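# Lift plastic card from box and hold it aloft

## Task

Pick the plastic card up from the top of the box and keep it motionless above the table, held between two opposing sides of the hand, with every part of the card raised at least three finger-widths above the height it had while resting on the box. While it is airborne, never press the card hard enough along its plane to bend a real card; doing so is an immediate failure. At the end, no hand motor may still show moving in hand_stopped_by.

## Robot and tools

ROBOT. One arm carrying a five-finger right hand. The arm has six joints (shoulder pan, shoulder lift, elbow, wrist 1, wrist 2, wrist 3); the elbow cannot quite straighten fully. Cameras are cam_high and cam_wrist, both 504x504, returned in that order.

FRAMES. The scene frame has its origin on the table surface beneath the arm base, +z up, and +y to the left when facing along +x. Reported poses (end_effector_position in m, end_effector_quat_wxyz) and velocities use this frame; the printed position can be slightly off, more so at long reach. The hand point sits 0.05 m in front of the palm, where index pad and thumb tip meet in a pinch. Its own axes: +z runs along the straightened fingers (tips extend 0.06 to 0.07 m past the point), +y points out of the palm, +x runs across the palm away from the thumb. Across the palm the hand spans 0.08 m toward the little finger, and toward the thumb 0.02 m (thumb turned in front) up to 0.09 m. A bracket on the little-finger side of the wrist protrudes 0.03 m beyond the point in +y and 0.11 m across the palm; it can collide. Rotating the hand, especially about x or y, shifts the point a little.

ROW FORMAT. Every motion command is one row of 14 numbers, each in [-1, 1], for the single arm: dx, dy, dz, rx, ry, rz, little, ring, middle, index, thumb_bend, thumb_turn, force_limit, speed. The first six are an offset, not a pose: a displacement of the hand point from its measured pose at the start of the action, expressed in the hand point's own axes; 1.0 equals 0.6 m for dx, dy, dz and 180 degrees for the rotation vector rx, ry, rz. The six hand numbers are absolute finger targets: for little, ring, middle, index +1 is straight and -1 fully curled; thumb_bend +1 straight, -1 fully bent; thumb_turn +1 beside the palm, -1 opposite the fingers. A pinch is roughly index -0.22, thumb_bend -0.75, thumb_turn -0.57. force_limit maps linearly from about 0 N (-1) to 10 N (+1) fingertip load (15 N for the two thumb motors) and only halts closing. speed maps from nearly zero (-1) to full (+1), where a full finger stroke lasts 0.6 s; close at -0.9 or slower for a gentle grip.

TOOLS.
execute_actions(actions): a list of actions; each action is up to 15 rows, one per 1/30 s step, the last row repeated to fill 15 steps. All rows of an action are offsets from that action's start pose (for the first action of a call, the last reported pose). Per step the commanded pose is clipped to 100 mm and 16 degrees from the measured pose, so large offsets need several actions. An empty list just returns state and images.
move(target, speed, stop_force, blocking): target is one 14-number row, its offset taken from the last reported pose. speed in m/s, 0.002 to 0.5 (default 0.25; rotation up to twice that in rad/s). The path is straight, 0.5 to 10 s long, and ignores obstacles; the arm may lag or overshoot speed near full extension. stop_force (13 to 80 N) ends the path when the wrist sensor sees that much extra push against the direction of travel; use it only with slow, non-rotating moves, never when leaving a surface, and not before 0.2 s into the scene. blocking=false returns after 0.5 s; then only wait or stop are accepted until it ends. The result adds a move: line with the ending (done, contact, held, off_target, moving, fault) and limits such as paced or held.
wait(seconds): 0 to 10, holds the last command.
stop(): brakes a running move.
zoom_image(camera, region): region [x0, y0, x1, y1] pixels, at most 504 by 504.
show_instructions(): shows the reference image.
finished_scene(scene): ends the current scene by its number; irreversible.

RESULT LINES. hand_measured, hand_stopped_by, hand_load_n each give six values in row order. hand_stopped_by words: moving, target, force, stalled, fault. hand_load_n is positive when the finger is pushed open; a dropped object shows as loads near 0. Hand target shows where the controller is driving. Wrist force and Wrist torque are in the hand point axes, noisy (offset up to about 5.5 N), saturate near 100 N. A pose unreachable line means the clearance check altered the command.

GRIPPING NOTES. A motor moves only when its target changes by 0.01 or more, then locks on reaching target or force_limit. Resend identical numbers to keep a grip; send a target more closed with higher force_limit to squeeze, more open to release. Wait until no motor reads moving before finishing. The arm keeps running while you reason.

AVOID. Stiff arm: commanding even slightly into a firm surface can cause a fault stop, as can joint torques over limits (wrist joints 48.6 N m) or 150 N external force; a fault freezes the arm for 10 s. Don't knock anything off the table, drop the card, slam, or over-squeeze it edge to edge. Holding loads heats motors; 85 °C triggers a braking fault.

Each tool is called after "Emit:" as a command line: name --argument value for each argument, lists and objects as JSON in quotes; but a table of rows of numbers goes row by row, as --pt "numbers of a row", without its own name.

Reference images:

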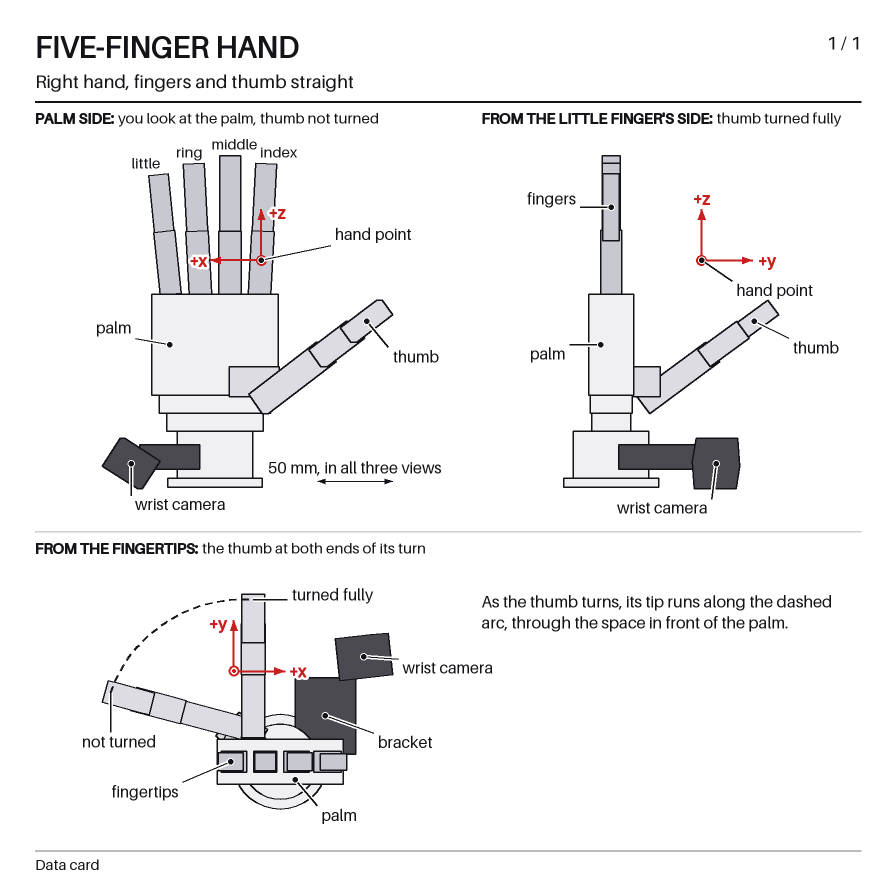

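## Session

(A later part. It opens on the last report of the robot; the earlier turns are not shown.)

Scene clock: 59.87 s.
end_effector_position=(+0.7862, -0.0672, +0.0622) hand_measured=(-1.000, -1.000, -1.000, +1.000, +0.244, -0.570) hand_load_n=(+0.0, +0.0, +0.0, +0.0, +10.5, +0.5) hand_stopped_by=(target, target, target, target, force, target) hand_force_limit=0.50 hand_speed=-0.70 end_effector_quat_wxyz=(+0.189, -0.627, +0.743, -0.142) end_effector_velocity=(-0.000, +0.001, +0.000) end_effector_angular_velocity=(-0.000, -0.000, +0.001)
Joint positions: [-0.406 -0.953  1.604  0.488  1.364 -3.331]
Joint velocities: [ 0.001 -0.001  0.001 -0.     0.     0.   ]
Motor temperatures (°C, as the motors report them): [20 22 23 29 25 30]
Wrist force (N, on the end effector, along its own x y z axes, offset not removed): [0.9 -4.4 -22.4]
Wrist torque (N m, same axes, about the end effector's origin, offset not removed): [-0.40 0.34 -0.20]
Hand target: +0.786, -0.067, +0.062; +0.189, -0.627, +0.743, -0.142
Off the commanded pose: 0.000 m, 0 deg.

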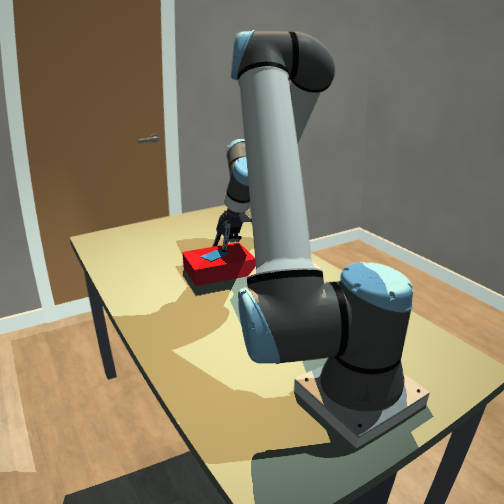

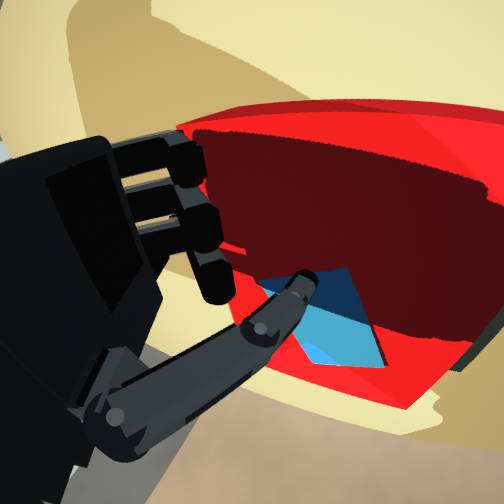

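Emit:
execute_actions --actions '[[[0,-0.002,-0.004,0,0,0,-1,-1,-1,1,0.45,-0.57,-0.8,-0.7]],[[0,0,0,0,0,0,-1,-1,-1,1,0.45,-0.57,-0.8,-0.7]],[[0,0,0,0,0,0,-1,-1,-1,1,-0.6,-0.57,-0.8,-0.9]],[[0,0,0,0,0,0,-1,-1,-1,1,-0.6,-0.57,-0.8,-0.9]],[[0,0,0,0,0,0,-1,-1,-1,1,-0.6,-0.57,-0.8,-0.9]],[[0,0,0,0,0,0,-1,-1,-1,1,-0.6,-0.57,-0.8,-0.9]],[[0,0,0,0,0,0,-1,-1,-1,1,-0.6,-0.57,-0.8,-0.9]],[[0,0,0,0,0,0,-1,-1,-1,1,-0.6,-0.57,-0.8,-0.9]]]'

Emit:
move --target '[0,-0.036,0.017,0,0,0,-1,-1,-1,1,-0.6,-0.57,-0.8,-0.9]' --speed 0.015

Scene clock: 65.13 s.
end_effector_position=(+0.7862, -0.0675, +0.0648) hand_measured=(-1.000, -1.000, -1.000, +1.000, +0.146, -0.570) hand_load_n=(+0.0, +0.0, +0.0, +0.0, +0.0, +0.0) hand_stopped_by=(target, target, target, target, moving, target) hand_force_limit=-0.80 hand_speed=-0.90 end_effector_quat_wxyz=(+0.189, -0.627, +0.743, -0.142) end_effector_velocity=(-0.000, +0.001, -0.001) end_effector_angular_velocity=(+0.001, +0.001, +0.001)
Joint positions: [-0.406 -0.956  1.603  0.492  1.364 -3.332]
Joint velocities: [ 0.001  0.001 -0.     0.    -0.     0.   ]
Motor temperatures (°C, as the motors report them): [20 22 23 29 25 30]
Wrist force (N, on the end effector, along its own x y z axes, offset not removed): [-1.1 -2.2 -3.9]
Wrist torque (N m, same axes, about the end effector's origin, offset not removed): [0.02 0.77 -0.31]
Hand target: +0.786, -0.068, +0.065; +0.189, -0.627, +0.743, -0.142
Off the commanded pose: 0.000 m, 0 deg.

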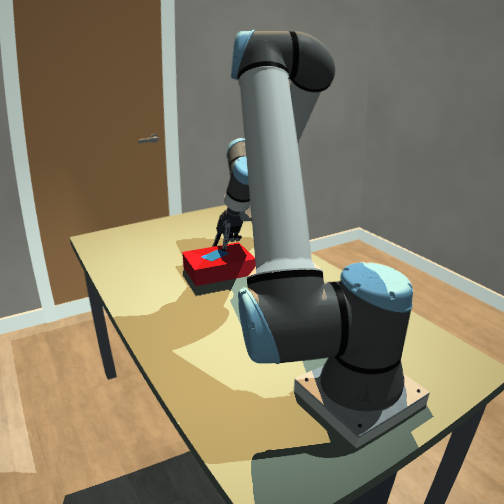

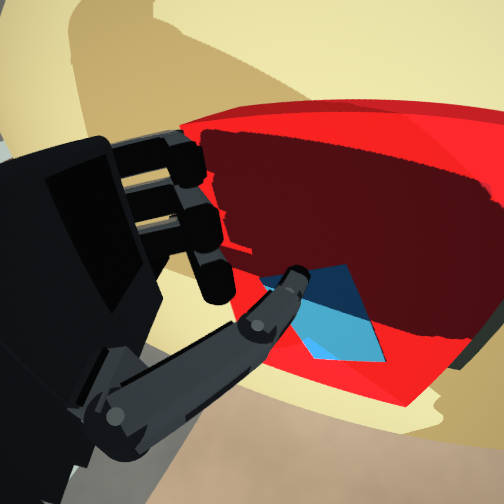

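Scene clock: 71.73 s.
end_effector_position=(+0.8098, -0.0710, +0.0654) hand_measured=(-1.000, -1.000, -1.000, +1.000, -0.550, -0.570) hand_load_n=(+0.0, +0.0, +0.0, +0.0, +0.0, +0.0) hand_stopped_by=(target, target, target, target, moving, target) hand_force_limit=-0.80 hand_speed=-0.90 end_effector_quat_wxyz=(+0.189, -0.627, +0.743, -0.142) end_effector_velocity=(-0.000, -0.001, -0.001) end_effector_angular_velocity=(+0.000, +0.001, -0.001)
Joint positions: [-0.398 -0.924  1.545  0.516  1.368 -3.324]
Joint velocities: [-0.001  0.001 -0.    -0.    -0.    -0.   ]
Motor temperatures (°C, as the motors report them): [20 22 23 29 25 30]
Wrist force (N, on the end effector, along its own x y z axes, offset not removed): [-0.6 -1.3 -2.4]
Wrist torque (N m, same axes, about the end effector's origin, offset not removed): [0.16 0.69 -0.29]
Hand target: +0.810, -0.071, +0.065; +0.189, -0.627, +0.743, -0.142
Off the commanded pose: 0.000 m, 0 deg.
move: moving (no rest 5 s after the path's end)

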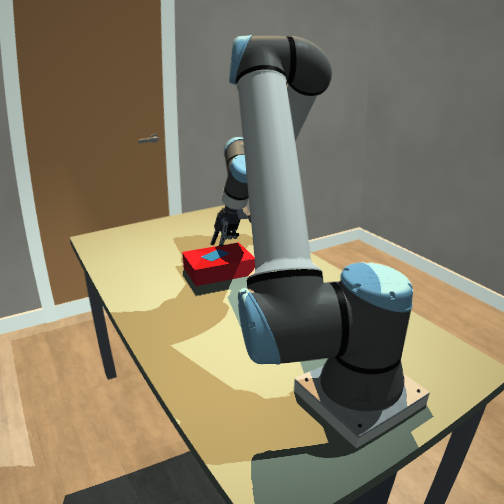

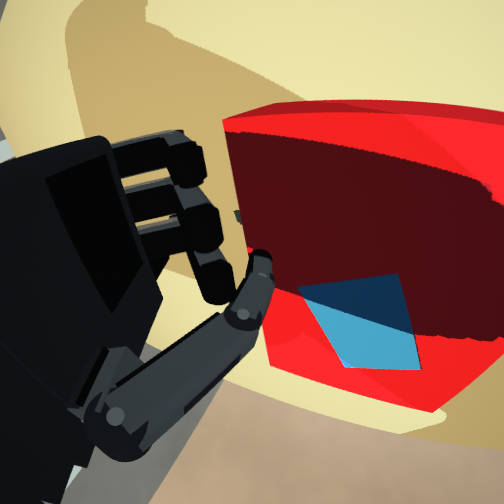

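Emit:
move --target '[-0.012,0.048,-0.028,0,0,0,-1,-1,-1,1,-0.3,-0.57,0.3,0.3]' --speed 0.04

Scene clock: 73.87 s.
end_effector_position=(+0.7780, -0.0594, +0.0682) hand_measured=(-1.000, -1.000, -1.000, +1.000, -0.300, -0.570) hand_load_n=(+0.0, +0.0, +0.0, +0.0, +0.0, +0.0) hand_stopped_by=(target, target, target, target, target, target) hand_force_limit=0.30 hand_speed=0.30 end_effector_quat_wxyz=(+0.189, -0.627, +0.743, -0.142) end_effector_velocity=(-0.002, +0.001, -0.000) end_effector_angular_velocity=(+0.000, +0.000, +0.000)
Joint positions: [-0.4   -0.972  1.624  0.486  1.367 -3.326]
Joint velocities: [-0.    -0.002  0.005 -0.002 -0.    -0.   ]
Motor temperatures (°C, as the motors report them): [20 22 23 29 25 30]
Wrist force (N, on the end effector, along its own x y z axes, offset not removed): [1.0 -2.0 -3.8]
Wrist torque (N m, same axes, about the end effector's origin, offset not removed): [0.10 0.33 -0.28]
Hand target: +0.778, -0.059, +0.068; +0.189, -0.627, +0.743, -0.142
Off the commanded pose: 0.000 m, 0 deg.
move: done

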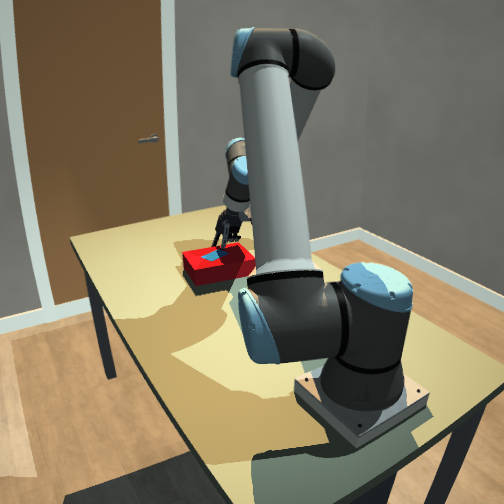

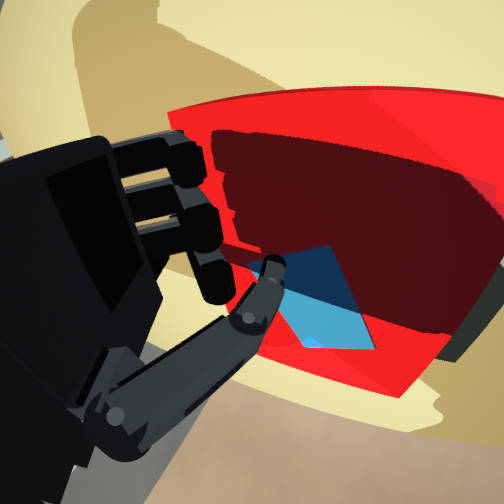

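Emit:
move --target '[-0.01,0.011,0.001,0,0,0,-1,-1,-1,1,-0.3,-0.57,0.3,0.3]' --speed 0.02

Emit:
move --target '[0,0.0013,0.0027,0,0,0,-1,-1,-1,1,-0.3,-0.57,0.3,0.3]' --speed 0.005

Scene clock: 75.40 s.
end_effector_position=(+0.7735, -0.0525, +0.0655) hand_measured=(-1.000, -1.000, -1.000, +1.000, -0.300, -0.570) hand_load_n=(+0.0, +0.0, +0.0, +0.0, -0.5, +0.0) hand_stopped_by=(target, target, target, target, target, target) hand_force_limit=0.30 hand_speed=0.30 end_effector_quat_wxyz=(+0.189, -0.627, +0.743, -0.142) end_effector_velocity=(-0.001, +0.001, -0.001) end_effector_angular_velocity=(+0.000, +0.000, -0.001)
Joint positions: [-0.393 -0.976  1.638  0.475  1.37  -3.32 ]
Joint velocities: [ 0.    -0.     0.003 -0.002  0.001  0.001]
Motor temperatures (°C, as the motors report them): [20 22 23 29 25 30]
Wrist force (N, on the end effector, along its own x y z axes, offset not removed): [0.9 -4.1 -5.0]
Wrist torque (N m, same axes, about the end effector's origin, offset not removed): [-0.11 0.39 -0.18]
Hand target: +0.773, -0.052, +0.065; +0.189, -0.627, +0.743, -0.142
Off the commanded pose: 0.000 m, 0 deg.
move: done

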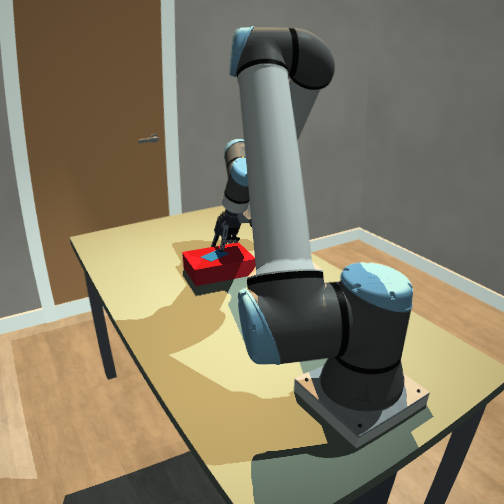

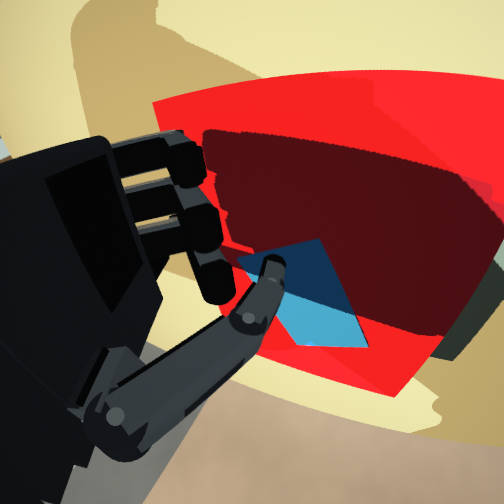

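Scene clock: 76.10 s.
end_effector_position=(+0.7736, -0.0524, +0.0638) hand_measured=(-1.000, -1.000, -1.000, +1.000, -0.300, -0.570) hand_load_n=(+0.0, +0.0, +0.0, +0.0, -0.5, +0.0) hand_stopped_by=(target, target, target, target, target, target) hand_force_limit=0.30 hand_speed=0.30 end_effector_quat_wxyz=(+0.189, -0.627, +0.743, -0.142) end_effector_velocity=(-0.000, -0.000, -0.002) end_effector_angular_velocity=(+0.000, +0.001, -0.000)
Joint positions: [-0.393 -0.975  1.639  0.473  1.37  -3.32 ]
Joint velocities: [-0.     0.002  0.001 -0.001  0.     0.   ]
Motor temperatures (°C, as the motors report them): [20 22 23 29 25 30]
Wrist force (N, on the end effector, along its own x y z axes, offset not removed): [2.1 -17.2 -35.0]
Wrist torque (N m, same axes, about the end effector's origin, offset not removed): [-0.62 0.42 -0.19]
Hand target: +0.774, -0.052, +0.064; +0.189, -0.627, +0.743, -0.142
Off the commanded pose: 0.000 m, 0 deg.
move: done

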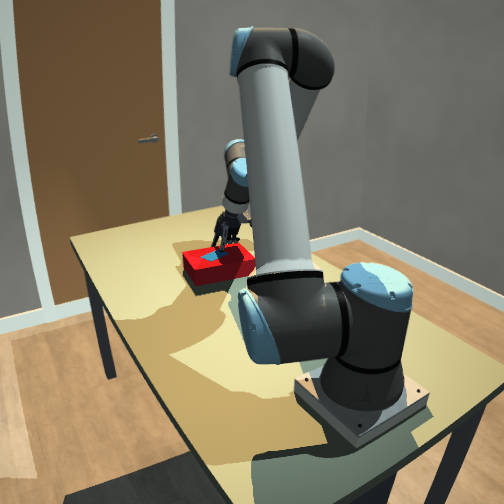

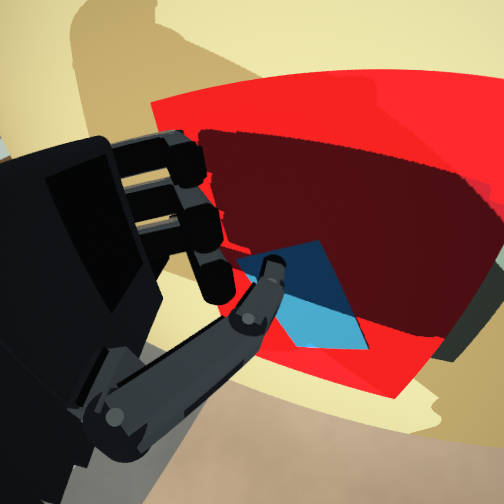

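Emit:
execute_actions --actions '[[[0,-0.004,-0.008,0,0,0,-1,-1,-1,1,-0.3,-0.57,0.3,-0.5]],[[0,0,0,0,0,0,-1,-1,-1,1,-0.1,-0.57,0.3,-0.5]],[[0,0,0,0,0,0,-1,-1,-1,1,-0.1,-0.57,0.3,-0.5]],[[0,0,0,0,0,0,-1,-1,-1,1,0.0,-0.57,0.3,-0.5]],[[0,0,0,0,0,0,-1,-1,-1,1,0.0,-0.57,0.3,-0.5]]]'

Scene clock: 79.33 s.
end_effector_position=(+0.7735, -0.0529, +0.0691) hand_measured=(-1.000, -1.000, -1.000, +1.000, +0.000, -0.570) hand_load_n=(+0.0, +0.0, +0.0, +0.0, +0.0, +0.0) hand_stopped_by=(target, target, target, target, target, target) hand_force_limit=0.30 hand_speed=-0.50 end_effector_quat_wxyz=(+0.189, -0.627, +0.743, -0.142) end_effector_velocity=(+0.000, +0.001, -0.001) end_effector_angular_velocity=(+0.001, +0.002, +0.001)
Joint positions: [-0.394 -0.98   1.636  0.481  1.37  -3.32 ]
Joint velocities: [ 0.001  0.002 -0.001  0.    -0.    -0.   ]
Motor temperatures (°C, as the motors report them): [20 22 23 29 25 30]
Wrist force (N, on the end effector, along its own x y z axes, offset not removed): [-0.3 -0.9 -2.3]
Wrist torque (N m, same axes, about the end effector's origin, offset not removed): [0.19 0.55 -0.30]
Hand target: +0.773, -0.053, +0.069; +0.189, -0.627, +0.743, -0.142
Off the commanded pose: 0.000 m, 0 deg.

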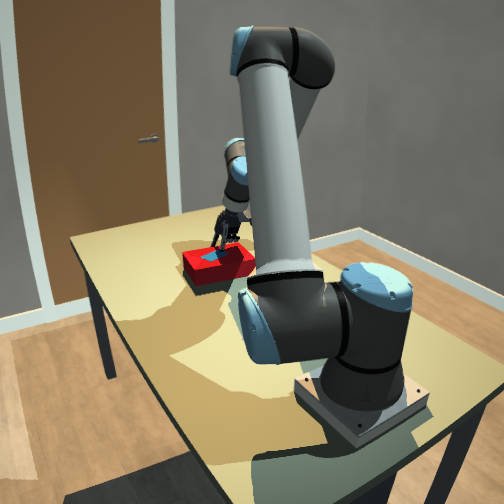

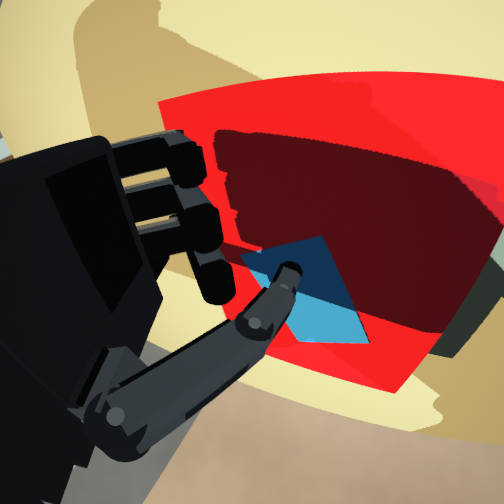

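Emit:
move --target '[0,0.0025,0.0053,0,0,0,-1,-1,-1,1,0.3,-0.57,0.3,-0.5]' --speed 0.005

Emit:
move --target '[0,-0.018,0.0085,0,0,0,-1,-1,-1,1,0.3,-0.57,0.3,-0.5]' --speed 0.01

Scene clock: 81.17 s.
end_effector_position=(+0.7736, -0.0526, +0.0656) hand_measured=(-1.000, -1.000, -1.000, +1.000, +0.300, -0.570) hand_load_n=(+0.0, +0.0, +0.0, +0.0, +0.0, +0.0) hand_stopped_by=(target, target, target, target, target, target) hand_force_limit=0.30 hand_speed=-0.50 end_effector_quat_wxyz=(+0.189, -0.627, +0.743, -0.142) end_effector_velocity=(-0.000, -0.001, -0.001) end_effector_angular_velocity=(+0.000, +0.001, -0.001)
Joint positions: [-0.393 -0.977  1.638  0.476  1.37  -3.32 ]
Joint velocities: [-0.001  0.001  0.001 -0.001  0.     0.   ]
Motor temperatures (°C, as the motors report them): [20 22 23 29 25 30]
Wrist force (N, on the end effector, along its own x y z axes, offset not removed): [0.8 -0.9 -3.6]
Wrist torque (N m, same axes, about the end effector's origin, offset not removed): [0.15 0.38 -0.21]
Hand target: +0.774, -0.053, +0.066; +0.189, -0.627, +0.743, -0.142
Off the commanded pose: 0.000 m, 0 deg.
move: done

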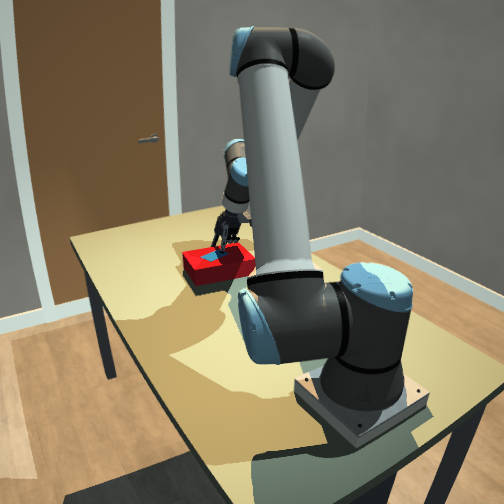

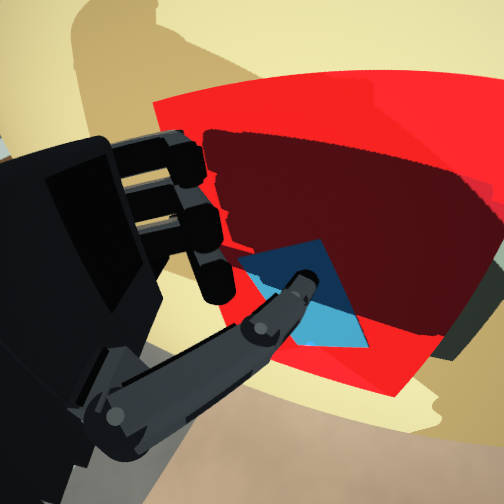

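Scene clock: 82.57 s.
end_effector_position=(+0.7853, -0.0543, +0.0659) hand_measured=(-1.000, -1.000, -1.000, +1.000, +0.300, -0.570) hand_load_n=(+0.0, +0.0, +0.0, +0.0, +0.0, +0.0) hand_stopped_by=(target, target, target, target, target, target) hand_force_limit=0.30 hand_speed=-0.50 end_effector_quat_wxyz=(+0.189, -0.627, +0.743, -0.142) end_effector_velocity=(+0.002, -0.000, -0.001) end_effector_angular_velocity=(+0.000, +0.001, -0.000)
Joint positions: [-0.389 -0.961  1.61   0.487  1.371 -3.316]
Joint velocities: [ 0.     0.003 -0.004  0.002  0.     0.001]
Motor temperatures (°C, as the motors report them): [20 22 23 29 25 30]
Wrist force (N, on the end effector, along its own x y z axes, offset not removed): [2.4 -1.7 -4.7]
Wrist torque (N m, same axes, about the end effector's origin, offset not removed): [0.22 0.30 -0.15]
Hand target: +0.785, -0.054, +0.066; +0.189, -0.627, +0.743, -0.142
Off the commanded pose: 0.000 m, 0 deg.
move: done

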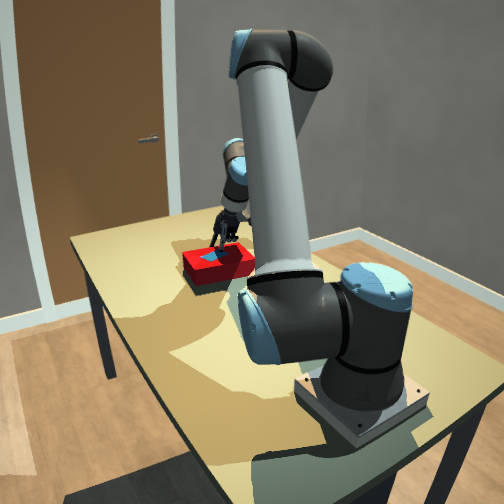

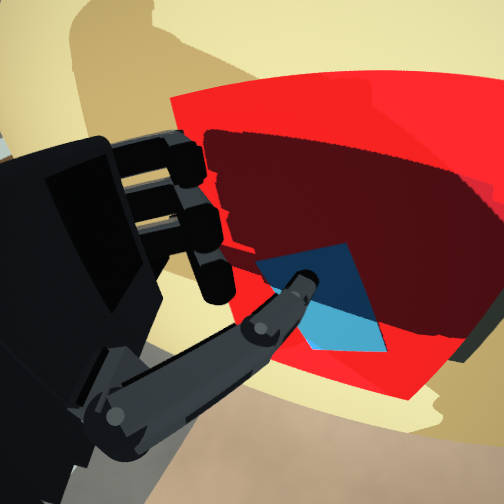

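Emit:
move --target '[0,0.012,-0.017,0.1,0,0,-1,-1,-1,1,0.3,-0.57,0.3,-0.5]' --speed 0.04

Emit:
move --target '[0,0.02,0.022,0,0,0,-1,-1,-1,1,0.3,-0.57,0.3,-0.5]' --speed 0.004 --stop_force 13

Scene clock: 87.83 s.
end_effector_position=(+0.7744, -0.0534, +0.0720) hand_measured=(-1.000, -1.000, -1.000, +1.000, +0.292, -0.570) hand_load_n=(+0.0, +0.0, +0.0, +0.0, -14.0, +4.0) hand_stopped_by=(target, target, target, target, target, target) hand_force_limit=0.30 hand_speed=-0.50 end_effector_quat_wxyz=(+0.284, -0.590, +0.711, -0.256) end_effector_velocity=(-0.001, -0.000, -0.000) end_effector_angular_velocity=(-0.001, -0.012, -0.002)
Joint positions: [-0.42  -1.109  1.855  0.079  1.306 -3.269]
Joint velocities: [-0.002 -0.005  0.01  -0.017 -0.003  0.003]
Motor temperatures (°C, as the motors report them): [20 22 23 29 25 30]
Wrist force (N, on the end effector, along its own x y z axes, offset not removed): [0.3 -33.5 -26.9]
Wrist torque (N m, same axes, about the end effector's origin, offset not removed): [-0.66 0.60 -0.10]
Hand target: +0.774, -0.053, +0.072; +0.285, -0.589, +0.711, -0.256
Off the commanded pose: 0.000 m, 0 deg.
move: done

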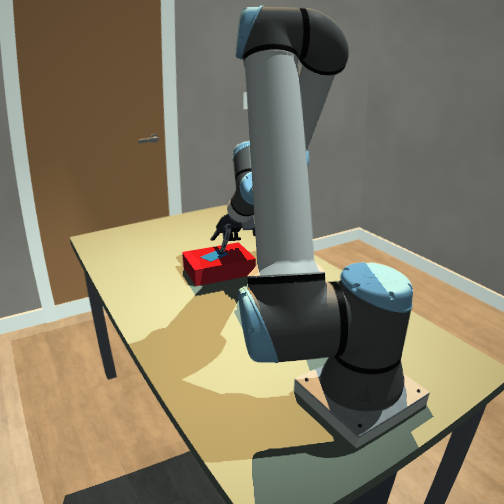

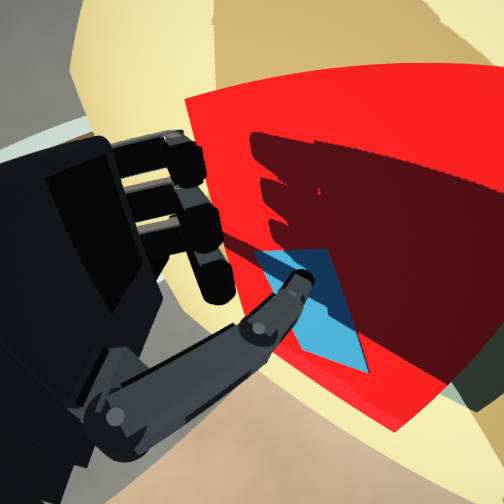

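Scene clock: 88.37 s.
end_effector_position=(+0.7745, -0.0534, +0.0714) hand_measured=(-1.000, -1.000, -1.000, +1.000, +0.292, -0.570) hand_load_n=(+0.0, +0.0, +0.0, +0.0, -13.5, +5.0) hand_stopped_by=(target, target, target, target, target, target) hand_force_limit=0.30 hand_speed=-0.50 end_effector_quat_wxyz=(+0.285, -0.589, +0.711, -0.256) end_effector_velocity=(+0.000, -0.001, +0.002) end_effector_angular_velocity=(-0.001, -0.001, -0.002)
Joint positions: [-0.42  -1.109  1.855  0.077  1.306 -3.269]
Joint velocities: [-0.001 -0.003 -0.001  0.002  0.    -0.   ]
Motor temperatures (°C, as the motors report them): [20 22 23 29 25 30]
Wrist force (N, on the end effector, along its own x y z axes, offset not removed): [1.9 -43.0 -35.8]
Wrist torque (N m, same axes, about the end effector's origin, offset not removed): [-1.45 0.19 -0.05]
Hand target: +0.774, -0.053, +0.072; +0.285, -0.590, +0.711, -0.256
Off the commanded pose: 0.017 m, 0 deg.
move: contact

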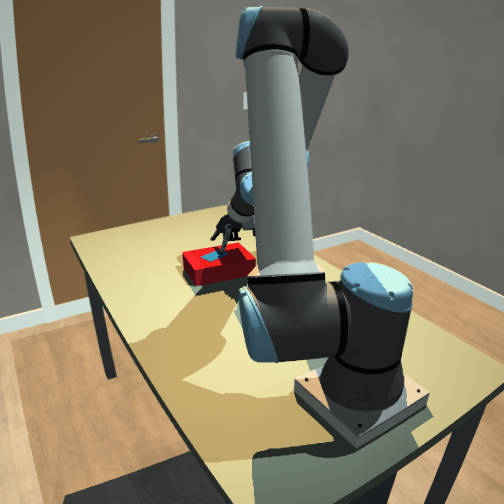

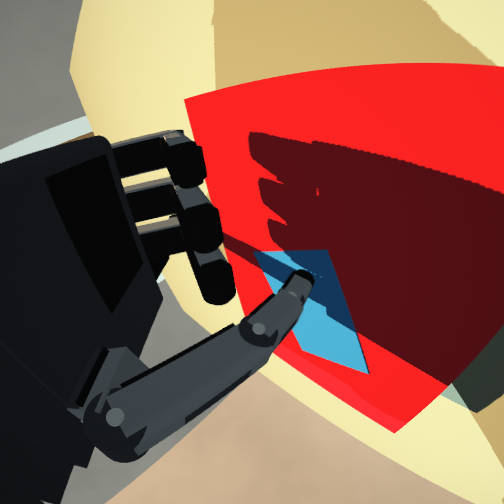

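Emit:
execute_actions --actions '[[[0,0,0,0,0,0,-1,-1,-1,1,0.22,-0.57,0.3,-0.8]],[[0,0,0,0,0,0,-1,-1,-1,1,0.22,-0.57,0.3,-0.8]]]'

Scene clock: 89.97 s.
end_effector_position=(+0.7744, -0.0534, +0.0714) hand_measured=(-1.000, -1.000, -1.000, +1.000, +0.218, -0.570) hand_load_n=(+0.0, +0.0, +0.0, +0.0, -1.5, +5.5) hand_stopped_by=(target, target, target, target, target, target) hand_force_limit=0.30 hand_speed=-0.80 end_effector_quat_wxyz=(+0.285, -0.590, +0.711, -0.256) end_effector_velocity=(+0.000, -0.001, -0.001) end_effector_angular_velocity=(+0.000, +0.001, -0.001)
Joint positions: [-0.42  -1.109  1.855  0.078  1.306 -3.269]
Joint velocities: [-0.001  0.001 -0.    -0.     0.     0.   ]
Motor temperatures (°C, as the motors report them): [20 22 23 29 25 30]
Wrist force (N, on the end effector, along its own x y z axes, offset not removed): [-1.9 -35.8 -46.2]
Wrist torque (N m, same axes, about the end effector's origin, offset not removed): [-1.61 0.62 -0.27]
Hand target: +0.774, -0.053, +0.071; +0.285, -0.590, +0.711, -0.256
Off the commanded pose: 0.000 m, 0 deg.

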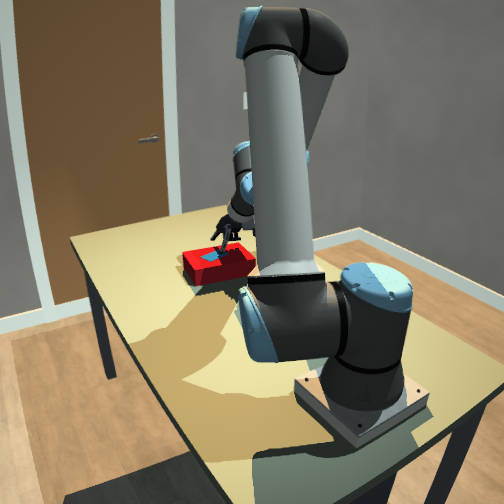

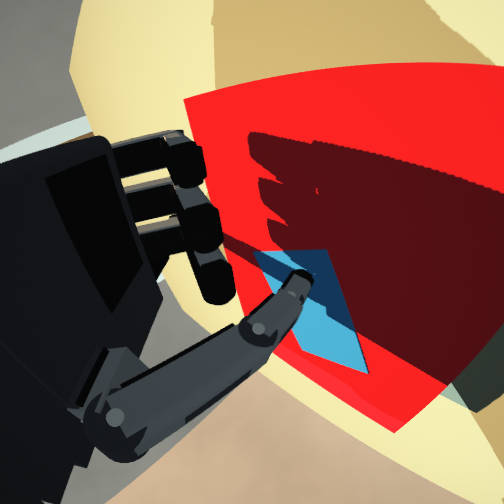

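Emit:
move --target '[0,-0.0015,-0.0013,0,0,0,-1,-1,-1,0.2,0.22,-0.57,0.3,-0.3]' --speed 0.004

Scene clock: 91.57 s.
end_effector_position=(+0.7745, -0.0535, +0.0725) hand_measured=(-1.000, -1.000, -1.000, +0.424, +0.218, -0.570) hand_load_n=(+0.0, +0.0, +0.0, +8.0, -0.5, +4.5) hand_stopped_by=(target, target, target, force, target, target) hand_force_limit=0.30 hand_speed=-0.30 end_effector_quat_wxyz=(+0.285, -0.590, +0.711, -0.256) end_effector_velocity=(+0.000, -0.000, +0.000) end_effector_angular_velocity=(-0.000, -0.000, +0.000)
Joint positions: [-0.42  -1.11   1.854  0.08   1.306 -3.269]
Joint velocities: [-0.     0.    -0.001  0.    -0.    -0.   ]
Motor temperatures (°C, as the motors report them): [20 22 23 29 25 30]
Wrist force (N, on the end effector, along its own x y z axes, offset not removed): [-2.8 -20.0 -13.3]
Wrist torque (N m, same axes, about the end effector's origin, offset not removed): [-0.76 0.28 -0.18]
Hand target: +0.775, -0.054, +0.073; +0.285, -0.590, +0.711, -0.256
Off the commanded pose: 0.000 m, 0 deg.
move: done

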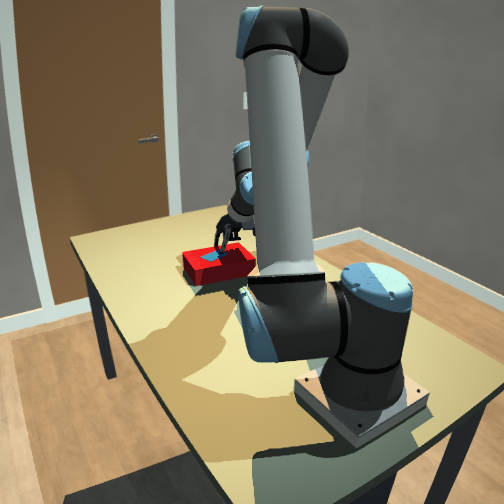

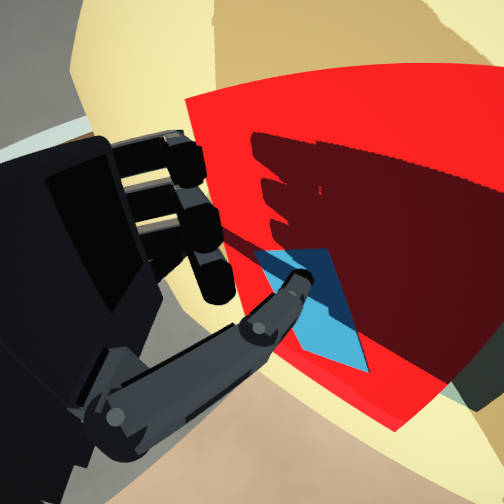

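Emit:
move --target '[0,-0.021,0.021,0,0,0,-1,-1,-1,-0.3,0.22,-0.57,0.6,0.0]' --speed 0.008

Scene clock: 94.60 s.
end_effector_position=(+0.7920, -0.0560, +0.0724) hand_measured=(-1.000, -1.000, -1.000, +0.398, +0.224, -0.570) hand_load_n=(+0.0, +0.0, +0.0, +0.0, +9.5, +6.5) hand_stopped_by=(target, target, target, force, target, target) hand_force_limit=0.60 hand_speed=0.00 end_effector_quat_wxyz=(+0.285, -0.589, +0.711, -0.256) end_effector_velocity=(+0.002, -0.001, -0.001) end_effector_angular_velocity=(-0.000, -0.000, -0.001)
Joint positions: [-0.413 -1.087  1.816  0.093  1.311 -3.263]
Joint velocities: [-0.     0.003 -0.003 -0.     0.     0.   ]
Motor temperatures (°C, as the motors report them): [20 22 23 29 25 30]
Wrist force (N, on the end effector, along its own x y z axes, offset not removed): [-5.9 -18.9 -32.4]
Wrist torque (N m, same axes, about the end effector's origin, offset not removed): [-1.23 0.70 -0.28]
Hand target: +0.792, -0.056, +0.072; +0.285, -0.589, +0.711, -0.256
Off the commanded pose: 0.000 m, 0 deg.
move: done

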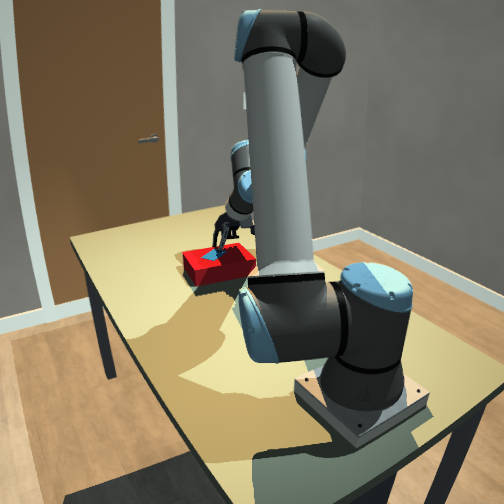

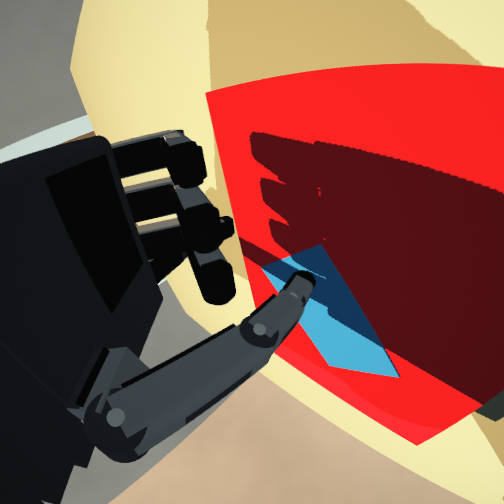

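Emit:
execute_actions --actions '[[[0,-0.005,0.005,0,0,0,-1,-1,-1,-0.4,0.22,-0.57,0.9,0.0]],[[0,-0.005,0.005,0,0,0,-1,-1,-1,-0.5,0.22,-0.57,0.9,0.0]],[[0,-0.005,0.005,0,0,0,-1,-1,-1,-0.4,0.22,-0.57,0.9,0.0]],[[0,-0.005,0.005,0,0,0,-1,-1,-1,-0.5,0.22,-0.57,0.9,0.0]],[[0,-0.005,0.005,0,0,0,-1,-1,-1,-0.4,0.22,-0.57,0.9,0.0]],[[0,-0.005,0.005,0,0,0,-1,-1,-1,-0.5,0.22,-0.57,0.9,0.0]]]'

Scene clock: 98.47 s.
end_effector_position=(+0.8170, -0.0595, +0.0722) hand_measured=(-1.000, -1.000, -1.000, -0.156, +0.226, -0.570) hand_load_n=(+0.0, +0.0, +0.0, +0.0, +7.5, +9.0) hand_stopped_by=(target, target, target, force, target, target) hand_force_limit=0.90 hand_speed=0.00 end_effector_quat_wxyz=(+0.285, -0.589, +0.711, -0.256) end_effector_velocity=(+0.001, +0.000, +0.001) end_effector_angular_velocity=(-0.001, -0.002, +0.001)
Joint positions: [-0.402 -1.054  1.761  0.113  1.318 -3.255]
Joint velocities: [ 0.001  0.    -0.002  0.     0.     0.   ]
Motor temperatures (°C, as the motors report them): [20 22 23 29 25 30]
Wrist force (N, on the end effector, along its own x y z axes, offset not removed): [-4.5 -20.7 -36.0]
Wrist torque (N m, same axes, about the end effector's origin, offset not removed): [-1.23 0.19 -0.06]
Hand target: +0.817, -0.060, +0.072; +0.285, -0.589, +0.711, -0.256
Off the commanded pose: 0.000 m, 0 deg.

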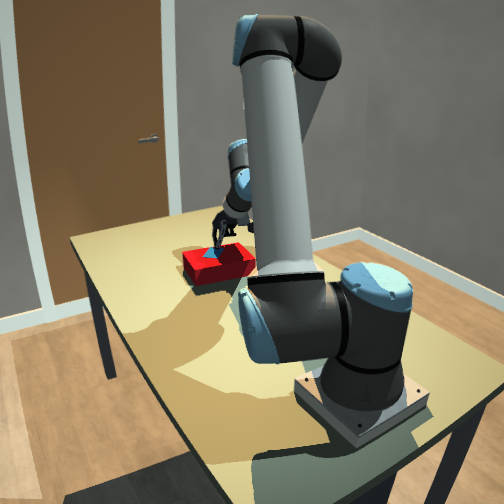

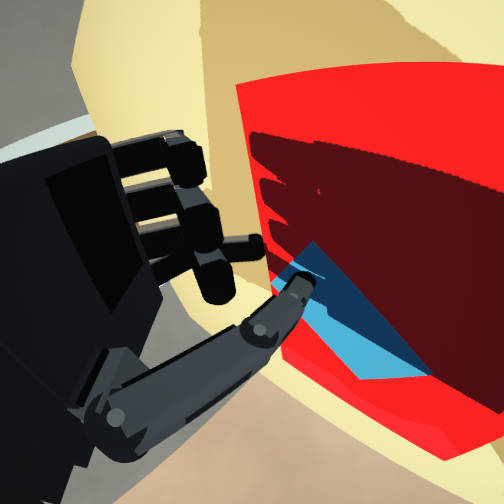

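Emit:
execute_actions --actions '[[[0,-0.005,0.005,0,0,0,-1,-1,-1,-0.6,0.22,-0.57,0.9,0.0]],[[0,-0.005,0.005,0,0,0,-1,-1,-1,-0.7,0.22,-0.57,0.9,0.0]],[[0,-0.005,0.005,0,0,0,-1,-1,-1,-0.6,0.22,-0.57,0.9,0.0]],[[0,-0.005,0.005,0,0,0,-1,-1,-1,-0.7,0.22,-0.57,0.9,0.0]]]'

Scene clock: 101.13 s.
end_effector_position=(+0.8336, -0.0619, +0.0721) hand_measured=(-1.000, -1.000, -1.000, -0.700, +0.226, -0.570) hand_load_n=(+0.0, +0.0, +0.0, +0.0, +8.0, +8.0) hand_stopped_by=(target, target, target, target, target, target) hand_force_limit=0.90 hand_speed=0.00 end_effector_quat_wxyz=(+0.285, -0.589, +0.711, -0.256) end_effector_velocity=(-0.000, -0.000, -0.000) end_effector_angular_velocity=(+0.000, +0.001, -0.001)
Joint positions: [-0.396 -1.032  1.724  0.128  1.323 -3.25 ]
Joint velocities: [-0.001  0.001 -0.001  0.001  0.     0.   ]
Motor temperatures (°C, as the motors report them): [20 22 23 29 25 30]
Wrist force (N, on the end effector, along its own x y z axes, offset not removed): [-2.6 -24.1 -41.3]
Wrist torque (N m, same axes, about the end effector's origin, offset not removed): [-1.48 0.09 0.02]
Hand target: +0.834, -0.062, +0.072; +0.285, -0.589, +0.711, -0.256
Off the commanded pose: 0.000 m, 0 deg.

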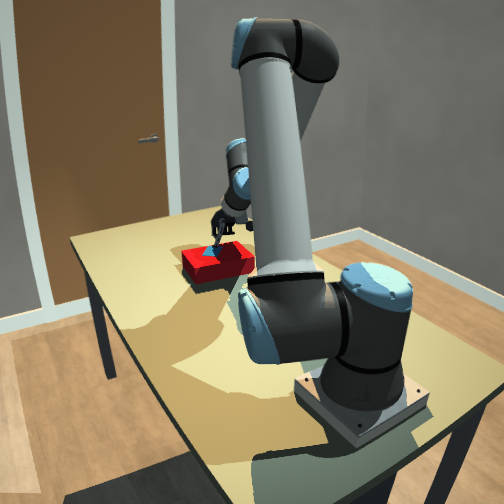

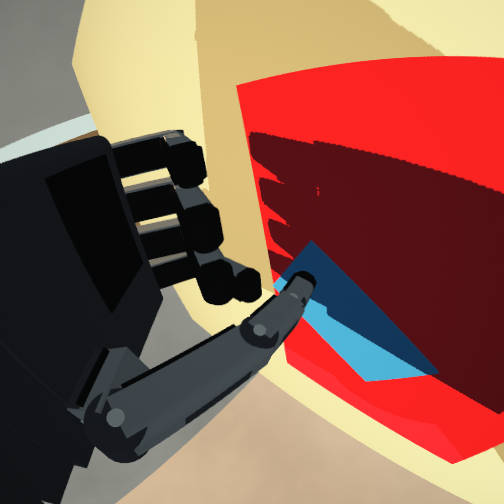

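Emit:
move --target '[-0.02,0.012,-0.022,0,0,0,-1,-1,-1,1,0.22,-0.57,0.3,0.3]' --speed 0.03

Emit:
move --target '[0,0.006,0.006,0,0,0,-1,-1,-1,1,0.22,-0.57,0.3,0.3]' --speed 0.004 --stop_force 15

Scene clock: 102.87 s.
end_effector_position=(+0.8210, -0.0485, +0.0776) hand_measured=(-1.000, -1.000, -1.000, +1.000, +0.220, -0.570) hand_load_n=(+0.0, +0.0, +0.0, +0.0, +0.0, +0.0) hand_stopped_by=(target, target, target, target, target, target) hand_force_limit=0.30 hand_speed=0.30 end_effector_quat_wxyz=(+0.285, -0.589, +0.711, -0.256) end_effector_velocity=(+0.000, +0.001, +0.000) end_effector_angular_velocity=(-0.000, -0.000, +0.001)
Joint positions: [-0.384 -1.057  1.753  0.121  1.33  -3.241]
Joint velocities: [ 0.001 -0.     0.    -0.     0.     0.   ]
Motor temperatures (°C, as the motors report them): [20 22 23 29 25 30]
Wrist force (N, on the end effector, along its own x y z axes, offset not removed): [-0.2 -4.0 -5.9]
Wrist torque (N m, same axes, about the end effector's origin, offset not removed): [-0.05 0.58 -0.44]
Hand target: +0.821, -0.048, +0.078; +0.285, -0.589, +0.711, -0.256
Off the commanded pose: 0.000 m, 0 deg.
move: done

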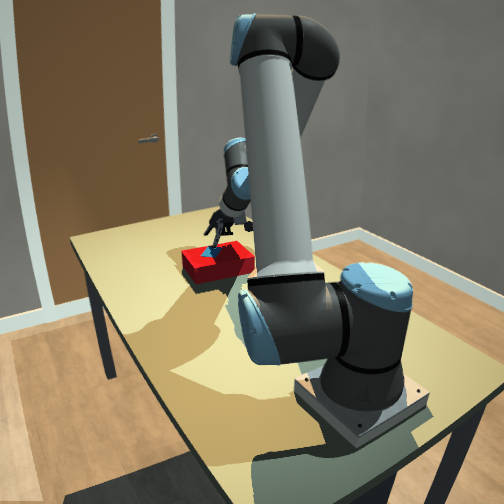

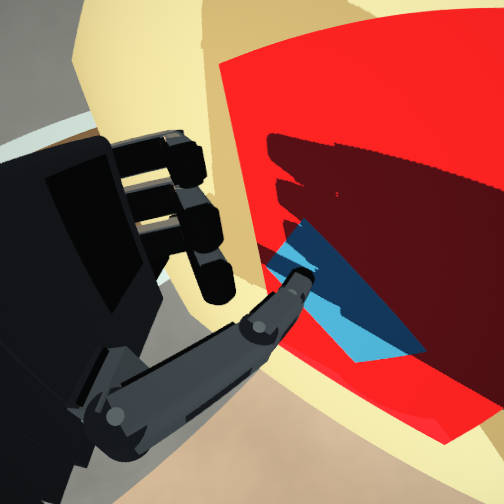

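Scene clock: 104.40 s.
end_effector_position=(+0.8211, -0.0480, +0.0730) hand_measured=(-1.000, -1.000, -1.000, +1.000, +0.220, -0.570) hand_load_n=(+0.0, +0.0, +0.0, +0.0, +0.0, +0.0) hand_stopped_by=(target, target, target, target, target, target) hand_force_limit=0.30 hand_speed=0.30 end_effector_quat_wxyz=(+0.285, -0.589, +0.711, -0.256) end_effector_velocity=(-0.001, +0.001, -0.001) end_effector_angular_velocity=(+0.001, +0.003, +0.000)
Joint positions: [-0.383 -1.052  1.756  0.114  1.331 -3.241]
Joint velocities: [0.    0.    0.    0.002 0.    0.   ]
Motor temperatures (°C, as the motors report them): [20 22 23 29 25 30]
Wrist force (N, on the end effector, along its own x y z axes, offset not removed): [0.9 -16.7 -19.8]
Wrist torque (N m, same axes, about the end effector's origin, offset not removed): [-0.92 0.52 -0.43]
Hand target: +0.821, -0.048, +0.073; +0.285, -0.589, +0.711, -0.256
Off the commanded pose: 0.000 m, 0 deg.
move: contact

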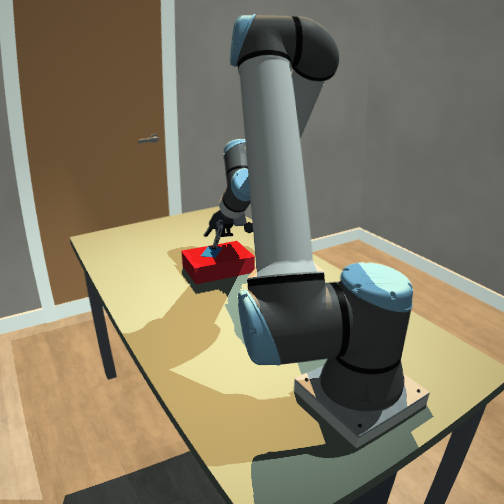

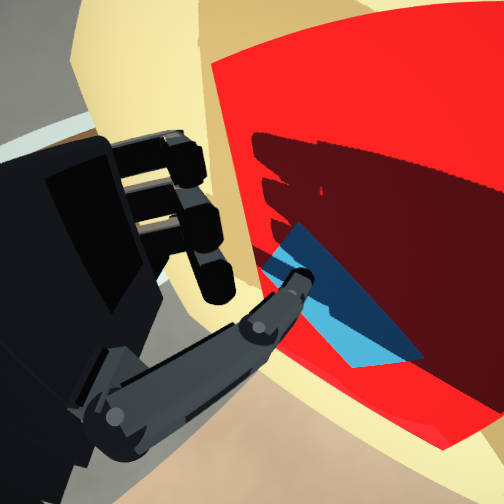

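Emit:
execute_actions --actions '[[[0,0,0,0,0,0,-1,-1,-1,0.3,0.22,-0.57,0.9,0.0]],[[0,0.001,0.001,0,0,0,-1,-1,-1,0.3,0.22,-0.57,0.9,0.0]],[[0,-0.005,0.005,0,0,0,-1,-1,-1,0.2,0.22,-0.57,0.9,0.0]],[[0,-0.005,0.005,0,0,0,-1,-1,-1,0.1,0.22,-0.57,0.9,0.0]],[[0,-0.005,0.005,0,0,0,-1,-1,-1,0.0,0.22,-0.57,0.9,0.0]],[[0,-0.005,0.005,0,0,0,-1,-1,-1,-0.1,0.22,-0.57,0.9,0.0]]]'

Scene clock: 108.10 s.
end_effector_position=(+0.8379, -0.0503, +0.0722) hand_measured=(-1.000, -1.000, -1.000, -0.044, +0.226, -0.570) hand_load_n=(+0.0, +0.0, +0.0, +0.5, +11.5, +7.5) hand_stopped_by=(target, target, target, force, target, target) hand_force_limit=0.90 hand_speed=0.00 end_effector_quat_wxyz=(+0.285, -0.589, +0.711, -0.256) end_effector_velocity=(+0.001, -0.001, +0.001) end_effector_angular_velocity=(-0.001, -0.001, -0.001)
Joint positions: [-0.377 -1.029  1.718  0.127  1.335 -3.236]
Joint velocities: [-0.001 -0.    -0.001 -0.     0.     0.   ]
Motor temperatures (°C, as the motors report them): [20 22 23 29 25 30]
Wrist force (N, on the end effector, along its own x y z axes, offset not removed): [-4.0 -21.2 -41.7]
Wrist torque (N m, same axes, about the end effector's origin, offset not removed): [-1.47 0.38 -0.05]
Hand target: +0.838, -0.050, +0.072; +0.285, -0.589, +0.711, -0.256
Off the commanded pose: 0.000 m, 0 deg.

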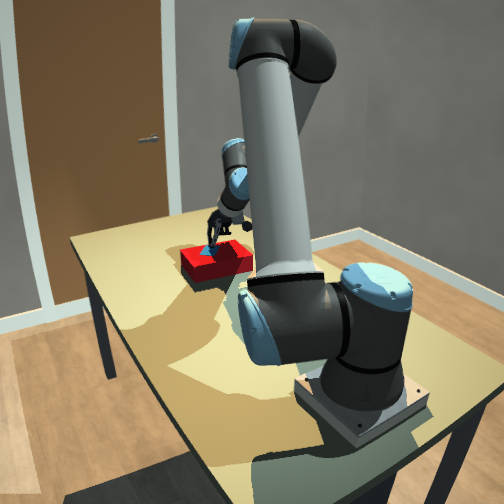

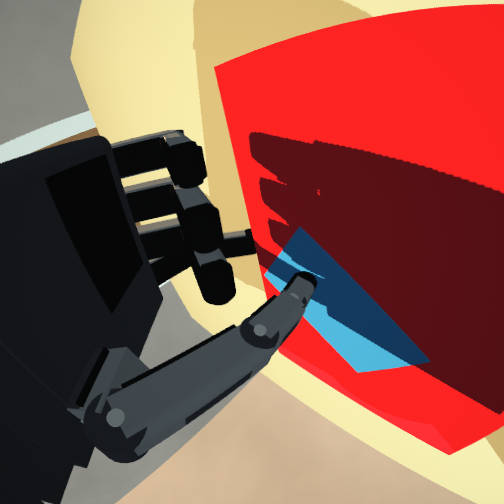

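Emit:
execute_actions --actions '[[[0,-0.0008,-0.0008,0,0,0,-1,-1,-1,-0.05,0.22,-0.57,1,0.0]],[[0,0,0,0,0,0,-1,-1,-1,-0.05,0.22,-0.57,1,0.0]],[[0,0,0,0,0,0,-1,-1,-1,-0.35,0.22,-0.57,1,-0.6]],[[0,0,0,0,0,0,-1,-1,-1,-0.35,0.22,-0.57,1,-0.6]],[[0,0,0,0,0,0,-1,-1,-1,-0.35,0.22,-0.57,1,-0.6]]]'

Scene clock: 111.33 s.
end_effector_position=(+0.8379, -0.0503, +0.0728) hand_measured=(-1.000, -1.000, -1.000, -0.066, +0.224, -0.570) hand_load_n=(+0.0, +0.0, +0.0, +10.5, +5.0, +7.5) hand_stopped_by=(target, target, target, force, target, target) hand_force_limit=1.00 hand_speed=-0.60 end_effector_quat_wxyz=(+0.285, -0.589, +0.711, -0.256) end_effector_velocity=(-0.000, -0.000, +0.000) end_effector_angular_velocity=(+0.000, -0.000, -0.000)
Joint positions: [-0.377 -1.03   1.718  0.128  1.335 -3.236]
Joint velocities: [-0. -0.  0. -0. -0.  0.]
Motor temperatures (°C, as the motors report them): [20 22 23 29 25 30]
Wrist force (N, on the end effector, along its own x y z axes, offset not removed): [-2.6 -17.6 -14.4]
Wrist torque (N m, same axes, about the end effector's origin, offset not removed): [-0.83 -0.03 0.07]
Hand target: +0.838, -0.050, +0.073; +0.285, -0.589, +0.711, -0.256
Off the commanded pose: 0.000 m, 0 deg.

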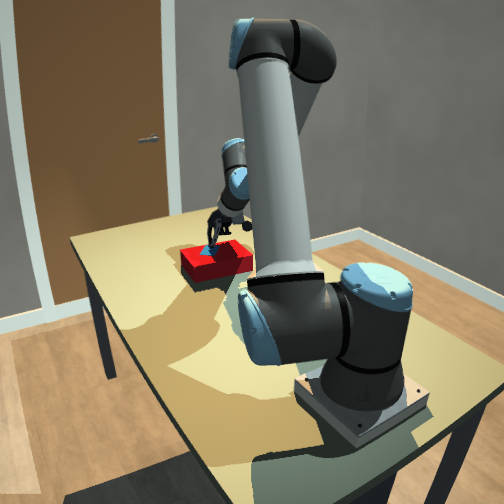

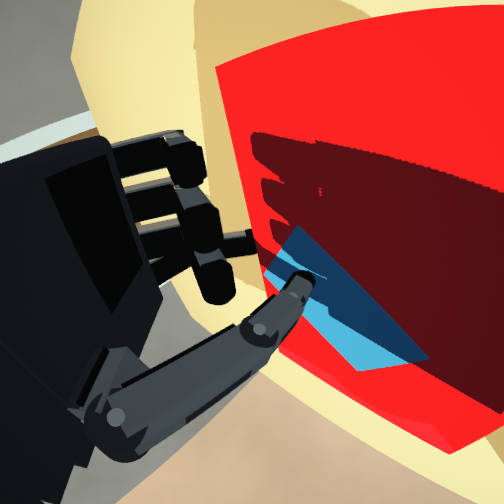

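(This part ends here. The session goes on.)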